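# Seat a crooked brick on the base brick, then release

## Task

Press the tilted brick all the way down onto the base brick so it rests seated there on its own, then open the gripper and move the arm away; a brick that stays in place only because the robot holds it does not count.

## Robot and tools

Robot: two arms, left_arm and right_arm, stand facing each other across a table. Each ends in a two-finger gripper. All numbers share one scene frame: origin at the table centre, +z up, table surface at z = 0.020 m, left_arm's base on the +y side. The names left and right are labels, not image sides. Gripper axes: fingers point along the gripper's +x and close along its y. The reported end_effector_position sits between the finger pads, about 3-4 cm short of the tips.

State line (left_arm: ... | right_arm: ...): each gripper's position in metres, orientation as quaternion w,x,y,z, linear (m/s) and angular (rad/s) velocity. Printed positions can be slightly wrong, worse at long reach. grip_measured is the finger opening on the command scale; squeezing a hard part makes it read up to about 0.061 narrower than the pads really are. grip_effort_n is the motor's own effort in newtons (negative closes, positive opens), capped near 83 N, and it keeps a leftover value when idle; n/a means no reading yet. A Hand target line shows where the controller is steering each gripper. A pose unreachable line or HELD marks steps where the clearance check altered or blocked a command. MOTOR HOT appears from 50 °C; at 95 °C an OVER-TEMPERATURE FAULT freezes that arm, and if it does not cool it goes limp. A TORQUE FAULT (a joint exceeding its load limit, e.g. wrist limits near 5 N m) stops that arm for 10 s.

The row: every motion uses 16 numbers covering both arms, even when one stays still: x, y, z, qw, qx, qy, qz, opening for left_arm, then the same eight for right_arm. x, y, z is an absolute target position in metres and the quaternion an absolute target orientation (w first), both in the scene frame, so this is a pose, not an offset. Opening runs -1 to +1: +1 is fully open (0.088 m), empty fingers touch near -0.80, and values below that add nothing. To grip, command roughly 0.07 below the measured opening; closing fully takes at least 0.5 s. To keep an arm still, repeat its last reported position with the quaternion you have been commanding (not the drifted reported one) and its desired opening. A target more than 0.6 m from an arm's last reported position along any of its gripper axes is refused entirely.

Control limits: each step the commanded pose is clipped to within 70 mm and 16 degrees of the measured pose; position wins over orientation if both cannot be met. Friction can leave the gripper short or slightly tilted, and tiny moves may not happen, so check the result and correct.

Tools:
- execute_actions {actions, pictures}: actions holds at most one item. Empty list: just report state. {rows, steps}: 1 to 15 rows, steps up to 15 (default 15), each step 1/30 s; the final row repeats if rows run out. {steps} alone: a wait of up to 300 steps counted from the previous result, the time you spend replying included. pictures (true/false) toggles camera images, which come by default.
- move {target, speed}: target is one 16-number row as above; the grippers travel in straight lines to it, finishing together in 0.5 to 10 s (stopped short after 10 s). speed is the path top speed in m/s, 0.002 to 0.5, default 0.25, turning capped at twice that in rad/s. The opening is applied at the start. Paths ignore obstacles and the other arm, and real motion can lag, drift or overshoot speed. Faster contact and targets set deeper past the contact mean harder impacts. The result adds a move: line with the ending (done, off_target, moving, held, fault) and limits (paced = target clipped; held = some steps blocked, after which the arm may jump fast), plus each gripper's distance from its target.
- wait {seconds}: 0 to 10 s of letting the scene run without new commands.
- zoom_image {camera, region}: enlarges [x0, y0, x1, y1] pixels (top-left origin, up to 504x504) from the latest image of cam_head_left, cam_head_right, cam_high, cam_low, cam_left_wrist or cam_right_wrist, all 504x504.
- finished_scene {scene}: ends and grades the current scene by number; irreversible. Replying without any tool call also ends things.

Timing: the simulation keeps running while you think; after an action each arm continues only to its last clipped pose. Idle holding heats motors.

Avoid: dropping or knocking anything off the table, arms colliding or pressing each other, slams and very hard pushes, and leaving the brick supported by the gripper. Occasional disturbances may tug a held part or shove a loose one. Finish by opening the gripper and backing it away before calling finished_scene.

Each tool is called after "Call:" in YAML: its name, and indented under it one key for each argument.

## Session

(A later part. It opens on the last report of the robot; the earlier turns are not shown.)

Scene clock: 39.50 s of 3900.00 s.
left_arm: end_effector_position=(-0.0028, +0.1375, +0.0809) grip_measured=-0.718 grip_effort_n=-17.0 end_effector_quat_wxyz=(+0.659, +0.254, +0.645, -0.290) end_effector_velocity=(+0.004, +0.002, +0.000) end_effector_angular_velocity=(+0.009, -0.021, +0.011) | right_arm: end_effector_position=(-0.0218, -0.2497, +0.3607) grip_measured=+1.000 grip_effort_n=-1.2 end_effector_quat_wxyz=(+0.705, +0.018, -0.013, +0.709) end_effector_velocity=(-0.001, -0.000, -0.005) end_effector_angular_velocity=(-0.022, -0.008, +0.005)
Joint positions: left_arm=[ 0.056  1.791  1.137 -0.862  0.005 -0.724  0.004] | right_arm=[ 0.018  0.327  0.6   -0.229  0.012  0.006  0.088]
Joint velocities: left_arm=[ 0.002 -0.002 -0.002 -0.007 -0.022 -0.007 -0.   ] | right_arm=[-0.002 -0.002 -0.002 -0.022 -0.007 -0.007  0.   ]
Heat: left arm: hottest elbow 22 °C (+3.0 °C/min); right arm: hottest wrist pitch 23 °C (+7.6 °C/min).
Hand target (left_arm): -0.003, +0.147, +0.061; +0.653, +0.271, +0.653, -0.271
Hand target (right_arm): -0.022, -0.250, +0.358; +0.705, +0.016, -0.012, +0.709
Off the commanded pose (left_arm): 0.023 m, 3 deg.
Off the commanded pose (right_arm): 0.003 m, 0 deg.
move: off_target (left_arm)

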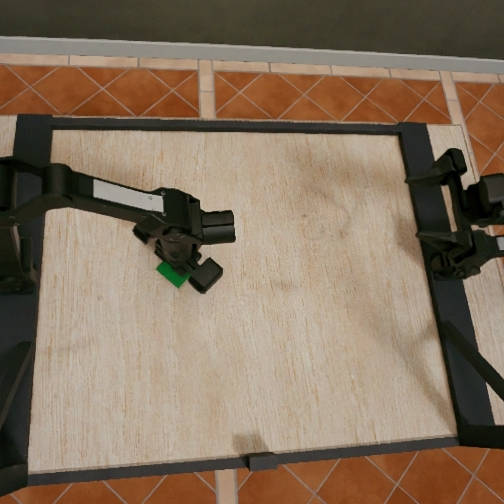

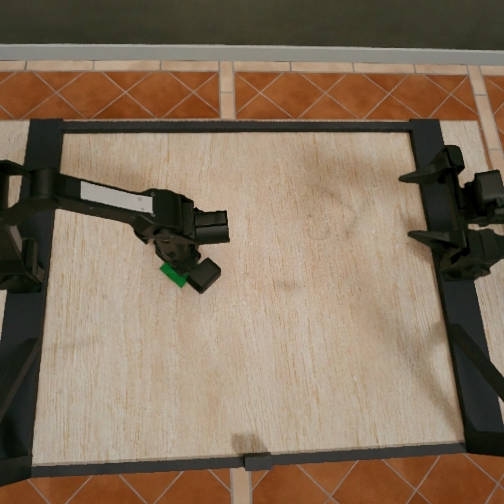

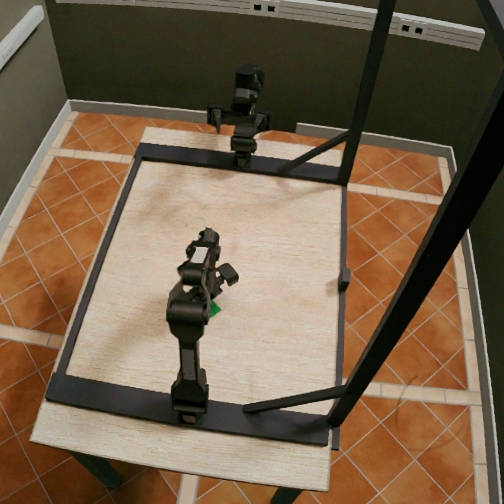

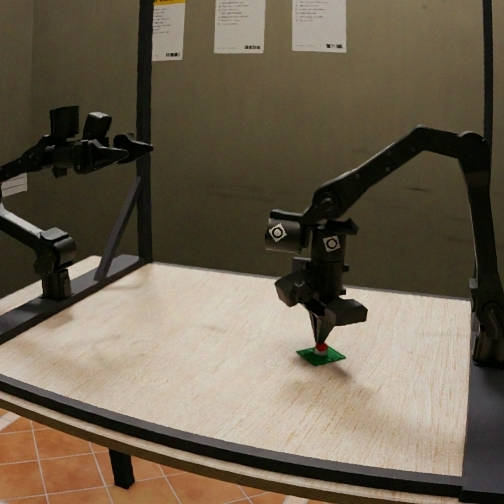

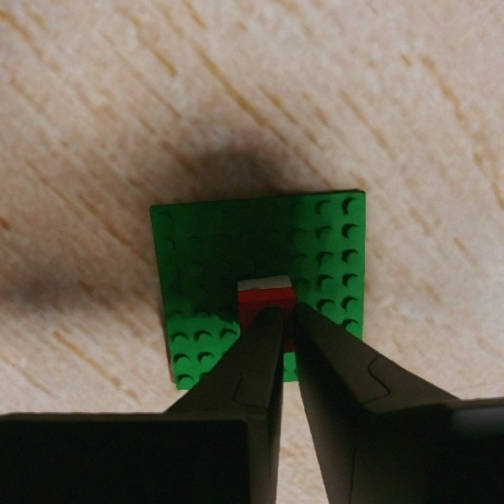

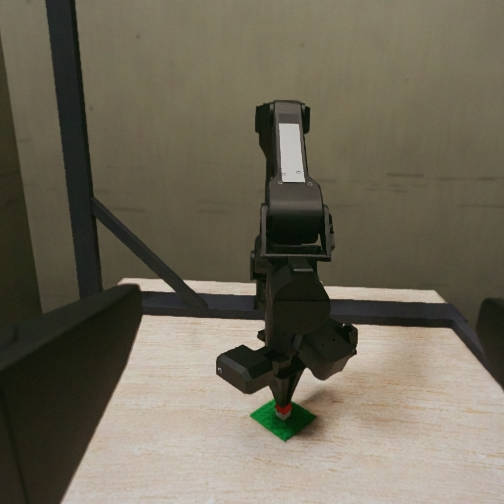

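Call:
move:
  target: [-0.003,0.149,0.092,0.653,0.271,0.653,-0.271,-0.76,-0.022,-0.25,0.358,0.705,0.016,-0.012,0.709,1]

Call:
move:
  target: [-0.003,0.157,0.045,0.653,0.271,0.653,-0.271,-0.76,-0.022,-0.25,0.358,0.705,0.016,-0.012,0.709,1]
  speed: 0.02

Call:
move:
  target: [-0.003,0.146,0.16,0.653,0.271,0.653,-0.271,0.3,-0.022,-0.25,0.358,0.705,0.016,-0.012,0.709,1]

Call:
zoom_image:
  camera: "cam_right_wrist"
  region: [255,380,315,440]

Call:
zoom_image:
  camera: "cam_low"
  region: [290,325,350,375]

Scene clock: 50.27 s of 3900.00 s.
left_arm: end_effector_position=(-0.0034, +0.1514, +0.0877) grip_measured=-0.758 grip_effort_n=-17.4 end_effector_quat_wxyz=(+0.649, +0.276, +0.656, -0.269) end_effector_velocity=(-0.002, +0.005, +0.000) end_effector_angular_velocity=(+0.022, +0.008, +0.020) | right_arm: end_effector_position=(-0.0218, -0.2497, +0.3607) grip_measured=+1.000 grip_effort_n=-1.6 end_effector_quat_wxyz=(+0.705, +0.018, -0.013, +0.709) end_effector_velocity=(+0.000, -0.001, +0.002) end_effector_angular_velocity=(+0.012, -0.007, -0.000)
Joint positions: left_arm=[ 0.056  1.783  1.157 -0.958  0.004 -0.724  0.002] | right_arm=[ 0.018  0.327  0.6   -0.229  0.012  0.006  0.088]
Joint velocities: left_arm=[-0.002 -0.002 -0.002 -0.022  0.007 -0.022 -0.   ] | right_arm=[-0.007 -0.007 -0.002  0.007 -0.007 -0.007  0.   ]
Heat: left arm: hottest elbow 22 °C (+2.4 °C/min); right arm: hottest wrist pitch 24 °C (+7.2 °C/min).
Hand target (left_arm): -0.003, +0.149, +0.092; +0.653, +0.271, +0.653, -0.271
Hand target (right_arm): -0.022, -0.250, +0.358; +0.705, +0.016, -0.012, +0.709
Off the commanded pose (left_arm): 0.005 m, 1 deg.
Off the commanded pose (right_arm): 0.003 m, 0 deg.
After step 90, 7.07 s passed at rest.
move: done

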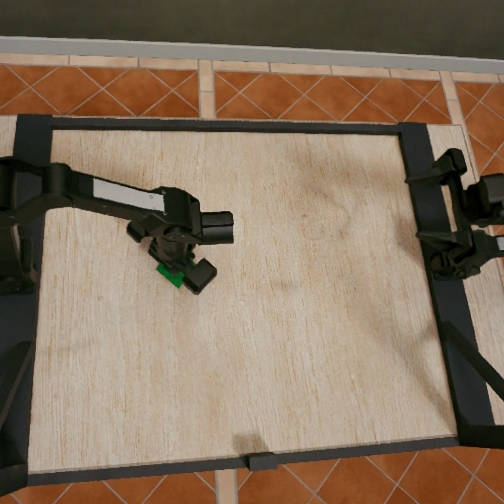

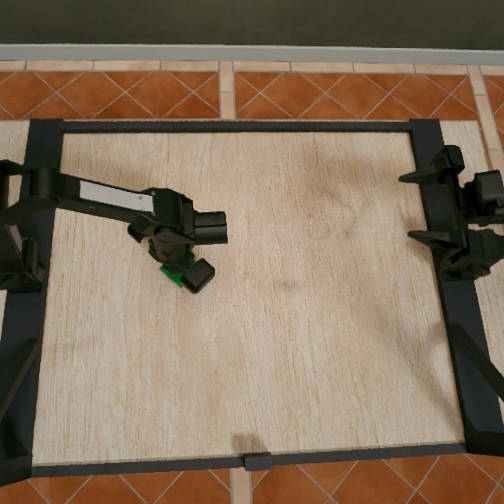

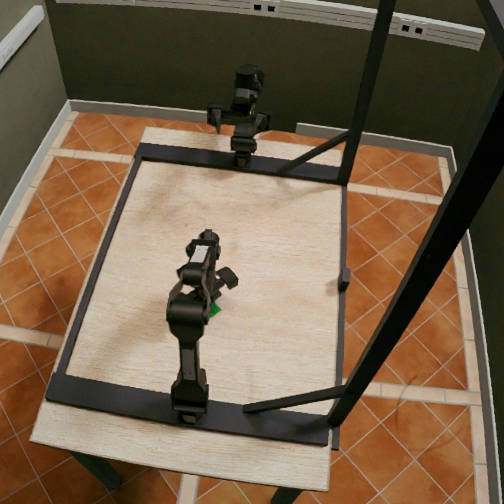

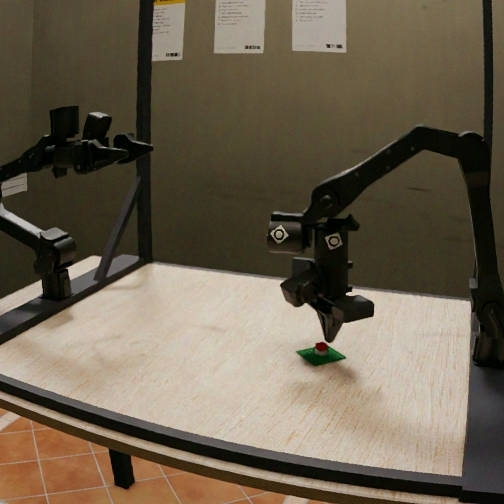

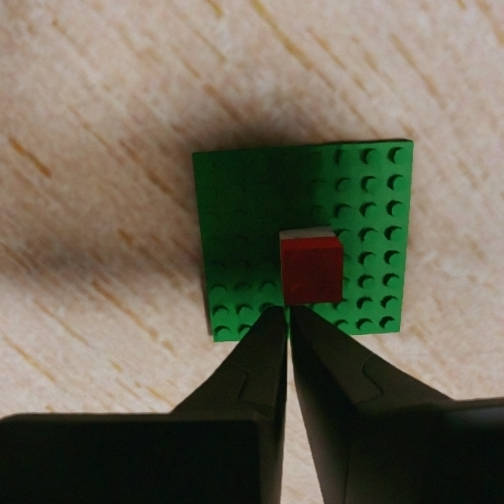

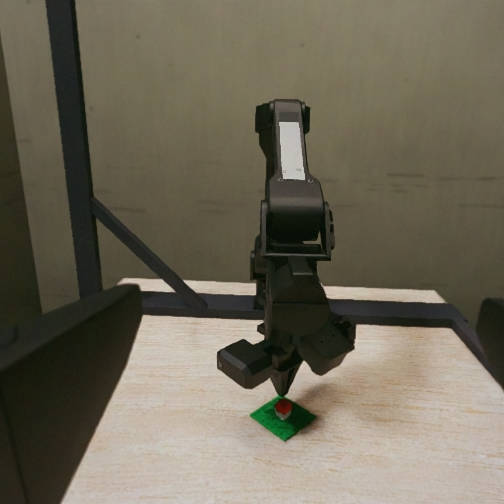

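Scene clock: 52.63 s of 3900.00 s.
left_arm: end_effector_position=(-0.0036, +0.1505, +0.0780) grip_measured=-0.758 grip_effort_n=-15.1 end_effector_quat_wxyz=(+0.661, +0.250, +0.643, -0.295) end_effector_velocity=(+0.000, +0.004, +0.000) end_effector_angular_velocity=(+0.008, -0.007, -0.009) | right_arm: end_effector_position=(-0.0218, -0.2497, +0.3607) grip_measured=+1.000 grip_effort_n=-1.6 end_effector_quat_wxyz=(+0.705, +0.018, -0.013, +0.709) end_effector_velocity=(-0.003, +0.001, +0.000) end_effector_angular_velocity=(+0.003, -0.023, +0.019)
Joint positions: left_arm=[ 0.055  1.739  1.06  -0.824  0.004 -0.724  0.002] | right_arm=[ 0.018  0.327  0.6   -0.229  0.012  0.006  0.088]
Joint velocities: left_arm=[-0.002 -0.007 -0.007 -0.007 -0.007  0.007 -0.   ] | right_arm=[-0.002  0.002 -0.002  0.007 -0.022 -0.022  0.   ]
Heat: left arm: hottest wrist pitch 23 °C (+3.4 °C/min); right arm: hottest wrist pitch 24 °C (+6.8 °C/min).
Hand target (left_arm): -0.003, +0.160, +0.048; +0.653, +0.271, +0.653, -0.271
Hand target (right_arm): -0.022, -0.250, +0.358; +0.705, +0.016, -0.012, +0.709
Off the commanded pose (left_arm): 0.034 m, 4 deg.
Off the commanded pose (right_arm): 0.003 m, 0 deg.
move: off_target (left_arm)

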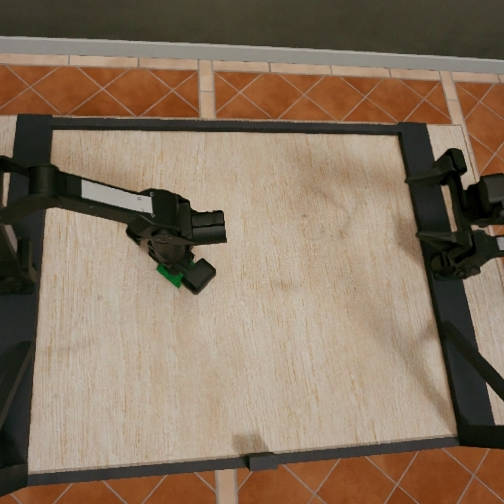

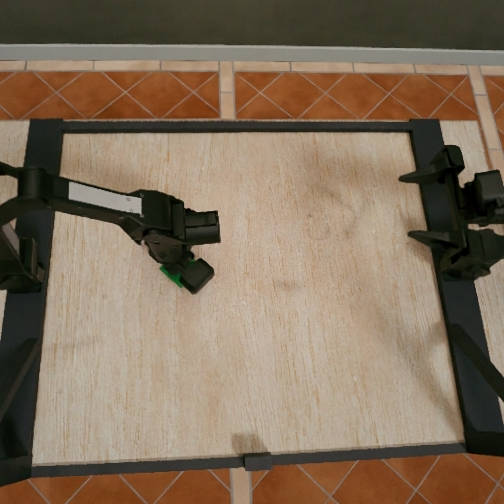

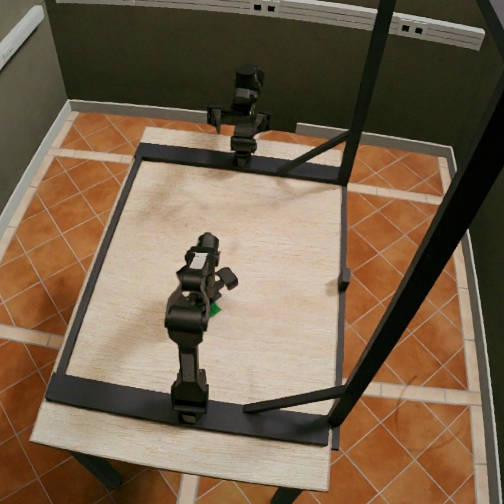

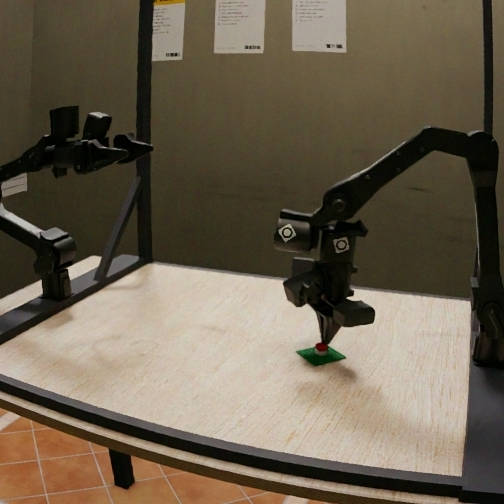

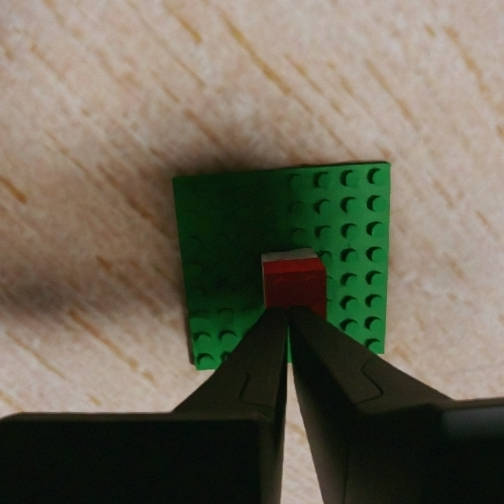

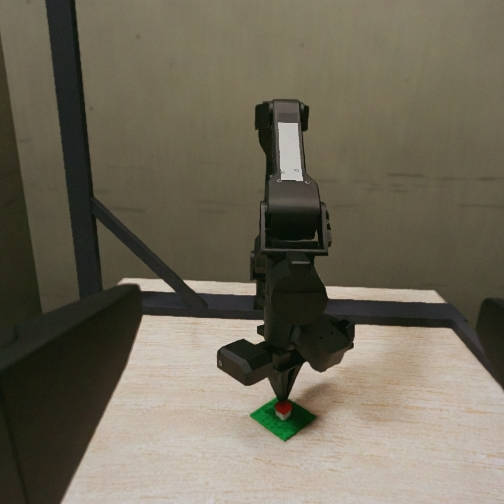

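Scene clock: 53.53 s of 3900.00 s.
left_arm: end_effector_position=(-0.0044, +0.1479, +0.1595) grip_measured=+0.298 grip_effort_n=10.9 end_effector_quat_wxyz=(+0.651, +0.273, +0.653, -0.274) end_effector_velocity=(+0.004, +0.003, +0.003) end_effector_angular_velocity=(+0.013, -0.021, +0.010) | right_arm: end_effector_position=(-0.0218, -0.2497, +0.3607) grip_measured=+1.000 grip_effort_n=-1.2 end_effector_quat_wxyz=(+0.705, +0.018, -0.013, +0.709) end_effector_velocity=(-0.003, -0.000, +0.001) end_effector_angular_velocity=(+0.007, -0.008, +0.019)
Joint positions: left_arm=[ 0.052  1.719  1.375 -1.227  0.004 -0.724  0.054] | right_arm=[ 0.018  0.327  0.6   -0.229  0.012  0.006  0.088]
Joint velocities: left_arm=[ 0.002 -0.002  0.007 -0.022 -0.022 -0.007 -0.   ] | right_arm=[-0.002 -0.002 -0.002  0.007 -0.022 -0.007  0.   ]
Heat: left arm: hottest wrist pitch 23 °C (+3.4 °C/min); right arm: hottest wrist pitch 24 °C (+6.7 °C/min).
Hand target (left_arm): -0.003, +0.146, +0.160; +0.653, +0.271, +0.653, -0.271
Hand target (right_arm): -0.022, -0.250, +0.358; +0.705, +0.016, -0.012, +0.709
Off the commanded pose (left_arm): 0.002 m, 1 deg.
Off the commanded pose (right_arm): 0.003 m, 0 deg.
move: done

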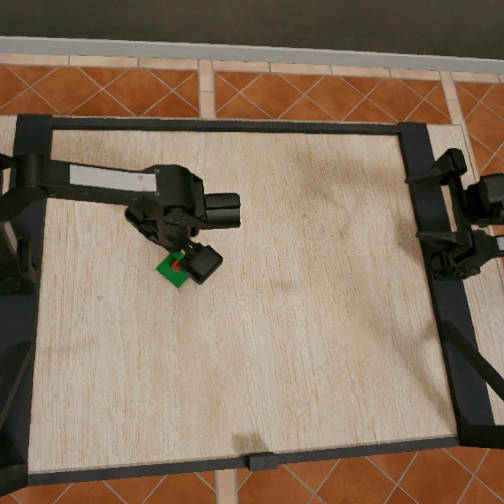

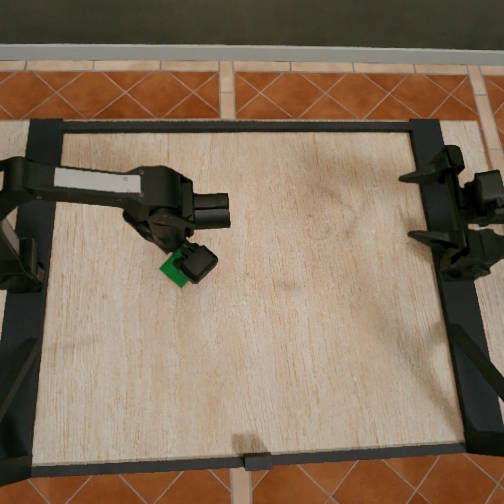

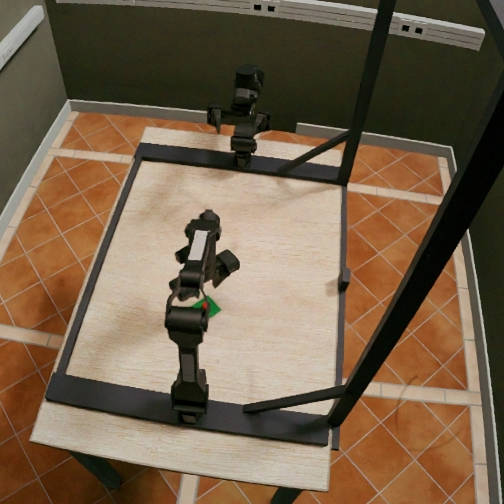

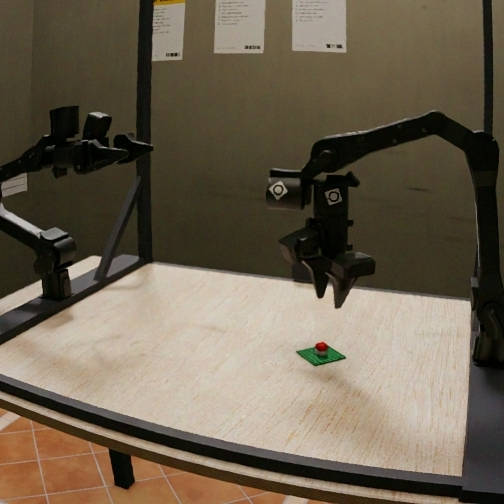

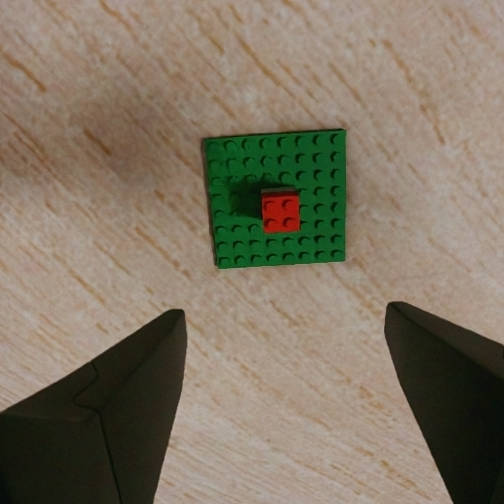

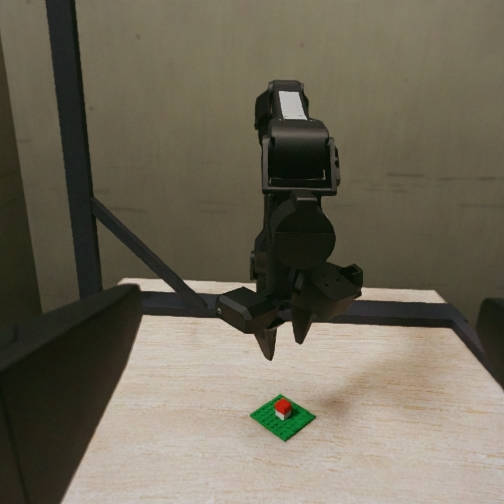

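Region (255, 380, 315, 440) of cam_right_wrist's 504x504 image, scaled by 8.400, with more detail than that image has.

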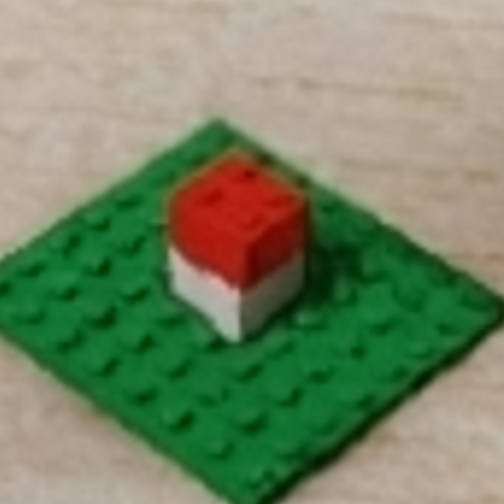

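Region (290, 325, 350, 375) of cam_low's 504x504 image, scaled by 8.400, with more detail than that image has.

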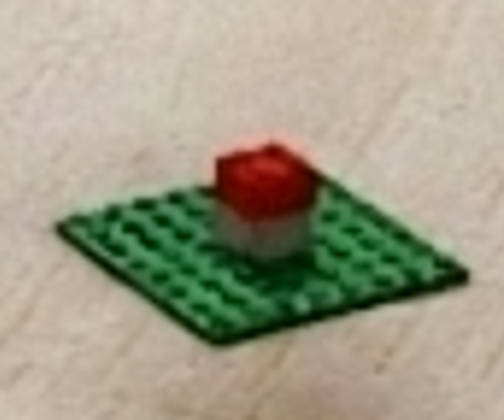

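That press landed off-centre; one more firm central press.

Call:
move:
  target: [-0.002,0.146,0.09,0.653,0.271,0.653,-0.271,-0.76,-0.022,-0.25,0.358,0.705,0.016,-0.012,0.709,1]
  speed: 0.1

Call:
move:
  target: [-0.002,0.149,0.04,0.653,0.271,0.653,-0.271,-0.76,-0.022,-0.25,0.358,0.705,0.016,-0.012,0.709,1]
  speed: 0.025

Call:
move:
  target: [-0.003,0.15,0.19,0.653,0.271,0.653,-0.271,-0.76,-0.022,-0.25,0.358,0.705,0.016,-0.012,0.709,1]

Call:
zoom_image:
  camera: "cam_right_wrist"
  region: [255,380,315,440]

Scene clock: 64.10 s of 3900.00 s.
left_arm: end_effector_position=(-0.0033, +0.1418, +0.0971) grip_measured=-0.758 grip_effort_n=-17.0 end_effector_quat_wxyz=(+0.655, +0.265, +0.650, -0.281) end_effector_velocity=(+0.002, +0.002, +0.000) end_effector_angular_velocity=(+0.008, -0.007, +0.010) | right_arm: end_effector_position=(-0.0218, -0.2497, +0.3607) grip_measured=+1.000 grip_effort_n=-1.6 end_effector_quat_wxyz=(+0.705, +0.018, -0.013, +0.709) end_effector_velocity=(-0.001, -0.000, -0.002) end_effector_angular_velocity=(-0.007, -0.008, +0.005)
Joint positions: left_arm=[ 0.054  1.776  1.189 -0.961  0.003 -0.724  0.002] | right_arm=[ 0.018  0.327  0.6   -0.229  0.012  0.006  0.088]
Joint velocities: left_arm=[ 0.002 -0.002 -0.002 -0.007 -0.007 -0.007 -0.   ] | right_arm=[-0.002 -0.002 -0.002 -0.007 -0.007 -0.007  0.   ]
Heat: left arm: hottest elbow 23 °C (+2.0 °C/min); right arm: hottest wrist pitch 25 °C (+6.1 °C/min).
Hand target (left_arm): -0.002, +0.146, +0.090; +0.653, +0.271, +0.653, -0.271
Hand target (right_arm): -0.022, -0.250, +0.358; +0.705, +0.016, -0.012, +0.709
Off the commanded pose (left_arm): 0.008 m, 1 deg.
Off the commanded pose (right_arm): 0.003 m, 0 deg.
After step 90, 6.47 s passed at rest.
move: done

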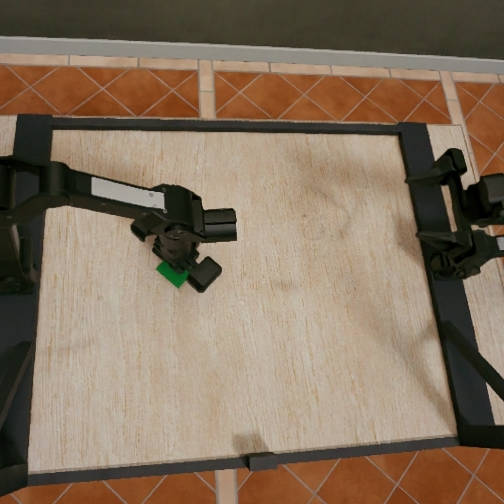

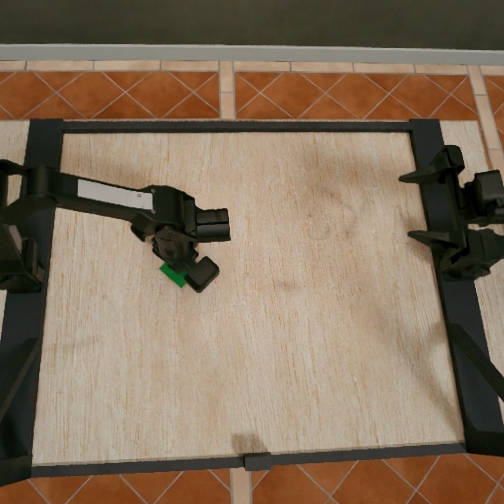

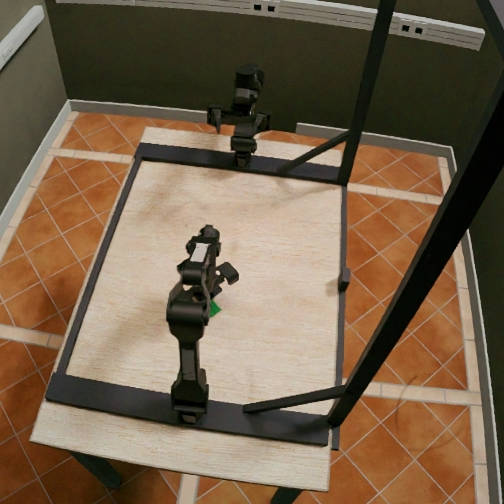

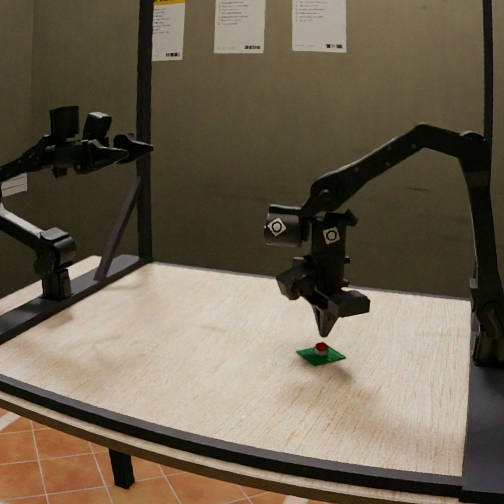

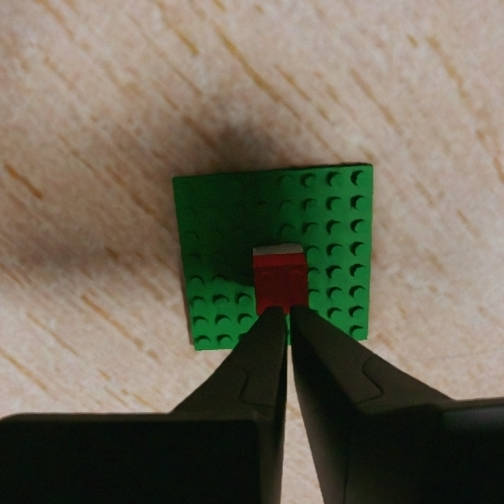

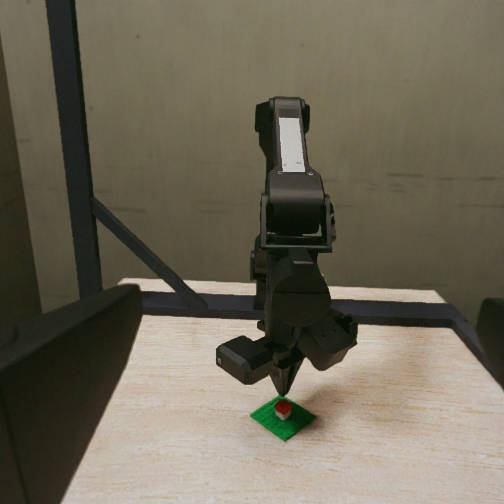

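Scene clock: 66.63 s of 3900.00 s.
left_arm: end_effector_position=(-0.0034, +0.1422, +0.0772) grip_measured=-0.759 grip_effort_n=-11.9 end_effector_quat_wxyz=(+0.662, +0.248, +0.641, -0.297) end_effector_velocity=(+0.002, +0.004, +0.000) end_effector_angular_velocity=(+0.009, -0.021, +0.007) | right_arm: end_effector_position=(-0.0218, -0.2497, +0.3607) grip_measured=+1.000 grip_effort_n=-1.2 end_effector_quat_wxyz=(+0.705, +0.018, -0.013, +0.709) end_effector_velocity=(-0.001, -0.001, +0.002) end_effector_angular_velocity=(+0.012, -0.007, +0.005)
Joint positions: left_arm=[ 0.054  1.765  1.087 -0.818  0.004 -0.724  0.002] | right_arm=[ 0.018  0.327  0.6   -0.229  0.012  0.006  0.088]
Joint velocities: left_arm=[-0.002 -0.007 -0.007 -0.007 -0.022 -0.007 -0.   ] | right_arm=[-0.002 -0.007 -0.002  0.007 -0.007 -0.007  0.   ]
Heat: left arm: hottest elbow 23 °C (+2.0 °C/min); right arm: hottest wrist pitch 25 °C (+5.0 °C/min).
Hand target (left_arm): -0.002, +0.152, +0.043; +0.653, +0.271, +0.653, -0.271
Hand target (right_arm): -0.022, -0.250, +0.358; +0.705, +0.016, -0.012, +0.709
Off the commanded pose (left_arm): 0.038 m, 4 deg.
Off the commanded pose (right_arm): 0.003 m, 0 deg.
move: off_target (left_arm)

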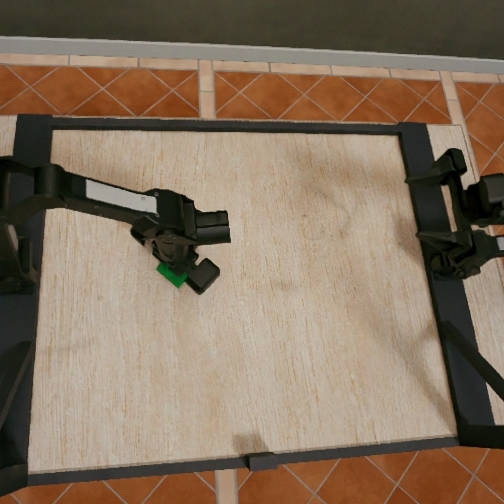

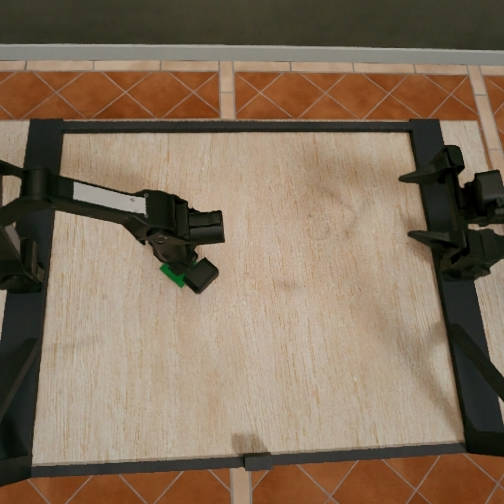

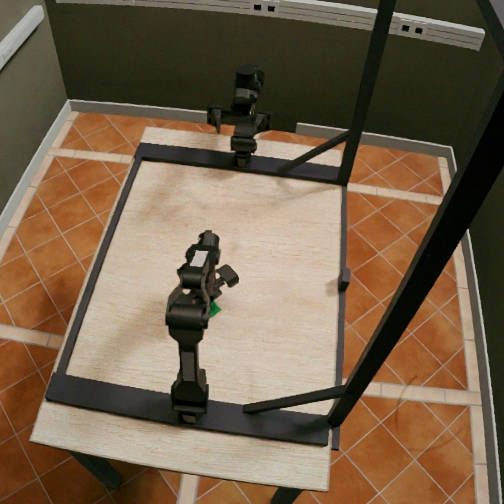

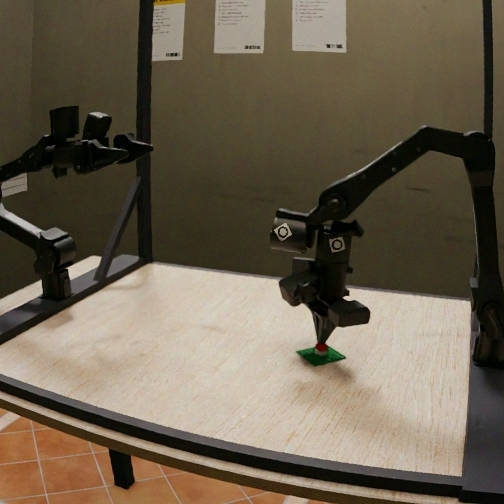

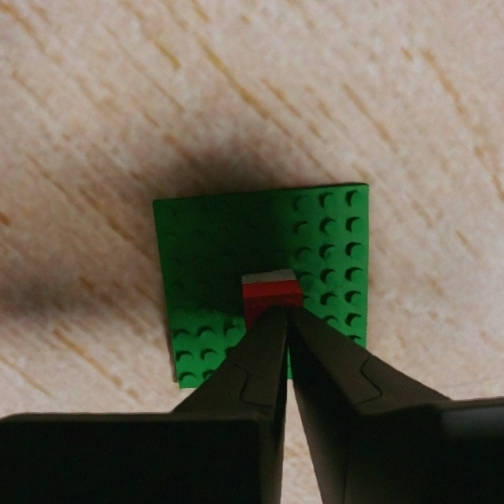

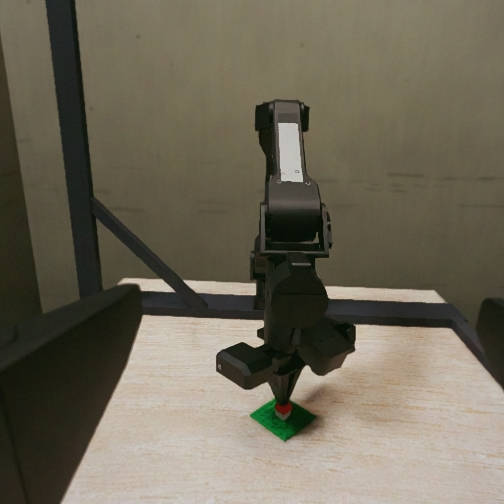

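Scene clock: 67.60 s of 3900.00 s.
left_arm: end_effector_position=(-0.0039, +0.1520, +0.1902) grip_measured=-0.759 grip_effort_n=-11.4 end_effector_quat_wxyz=(+0.652, +0.271, +0.653, -0.275) end_effector_velocity=(+0.000, +0.000, +0.003) end_effector_angular_velocity=(-0.002, -0.007, -0.010) | right_arm: end_effector_position=(-0.0218, -0.2497, +0.3607) grip_measured=+1.000 grip_effort_n=-1.6 end_effector_quat_wxyz=(+0.705, +0.018, -0.013, +0.709) end_effector_velocity=(-0.001, -0.001, +0.003) end_effector_angular_velocity=(+0.012, -0.022, +0.004)
Joint positions: left_arm=[ 0.054  1.696  1.471 -1.343  0.004 -0.724  0.002] | right_arm=[ 0.018  0.327  0.6   -0.229  0.012  0.006  0.088]
Joint velocities: left_arm=[-0.002 -0.002  0.007 -0.007 -0.007  0.007 -0.   ] | right_arm=[-0.002 -0.002  0.002  0.007 -0.007 -0.022  0.   ]
Heat: left arm: hottest elbow 23 °C (+2.0 °C/min); right arm: hottest wrist pitch 25 °C (+5.0 °C/min).
Hand target (left_arm): -0.003, +0.150, +0.190; +0.653, +0.271, +0.653, -0.271
Hand target (right_arm): -0.022, -0.250, +0.358; +0.705, +0.016, -0.012, +0.709
Off the commanded pose (left_arm): 0.002 m, 0 deg.
Off the commanded pose (right_arm): 0.003 m, 0 deg.
move: done

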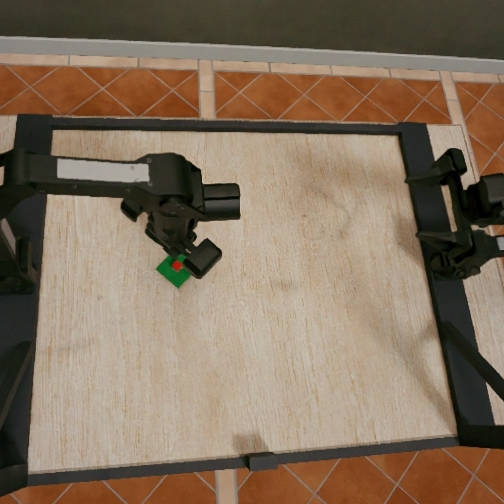

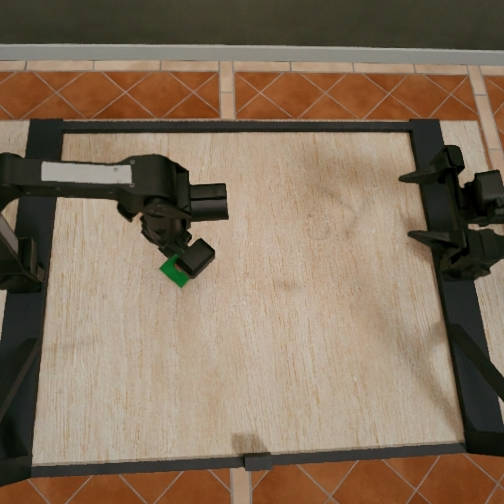

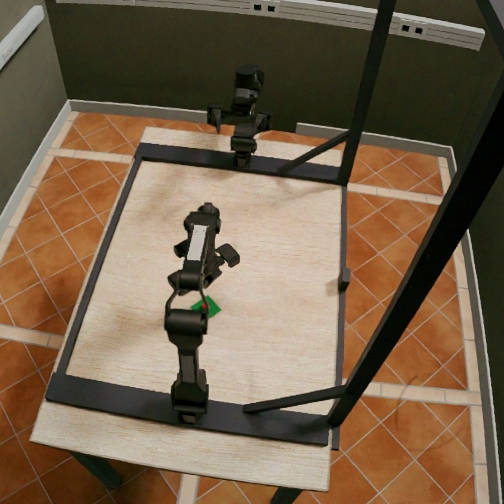

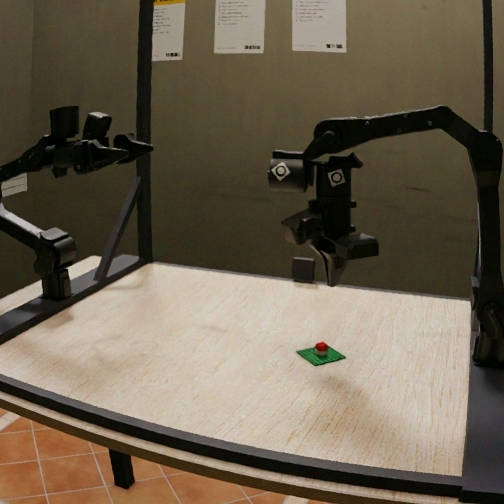

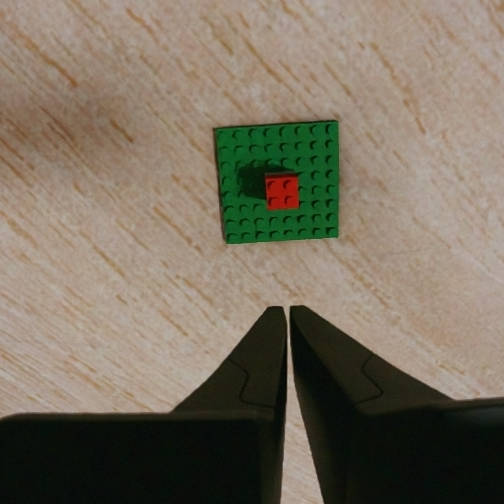

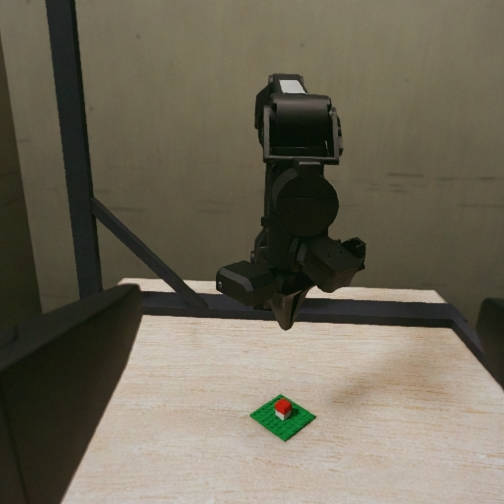

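Region (255, 380, 315, 440) of cam_right_wrist's 504x504 image, scaled by 8.400, with more detail than that image has.

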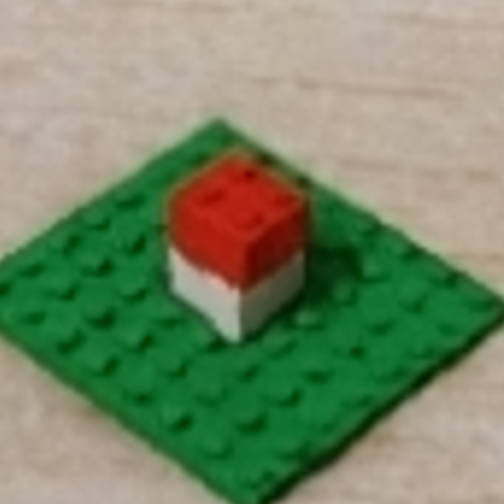

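Call:
finished_scene:
  scene: 1

The scene is finished: the task was done.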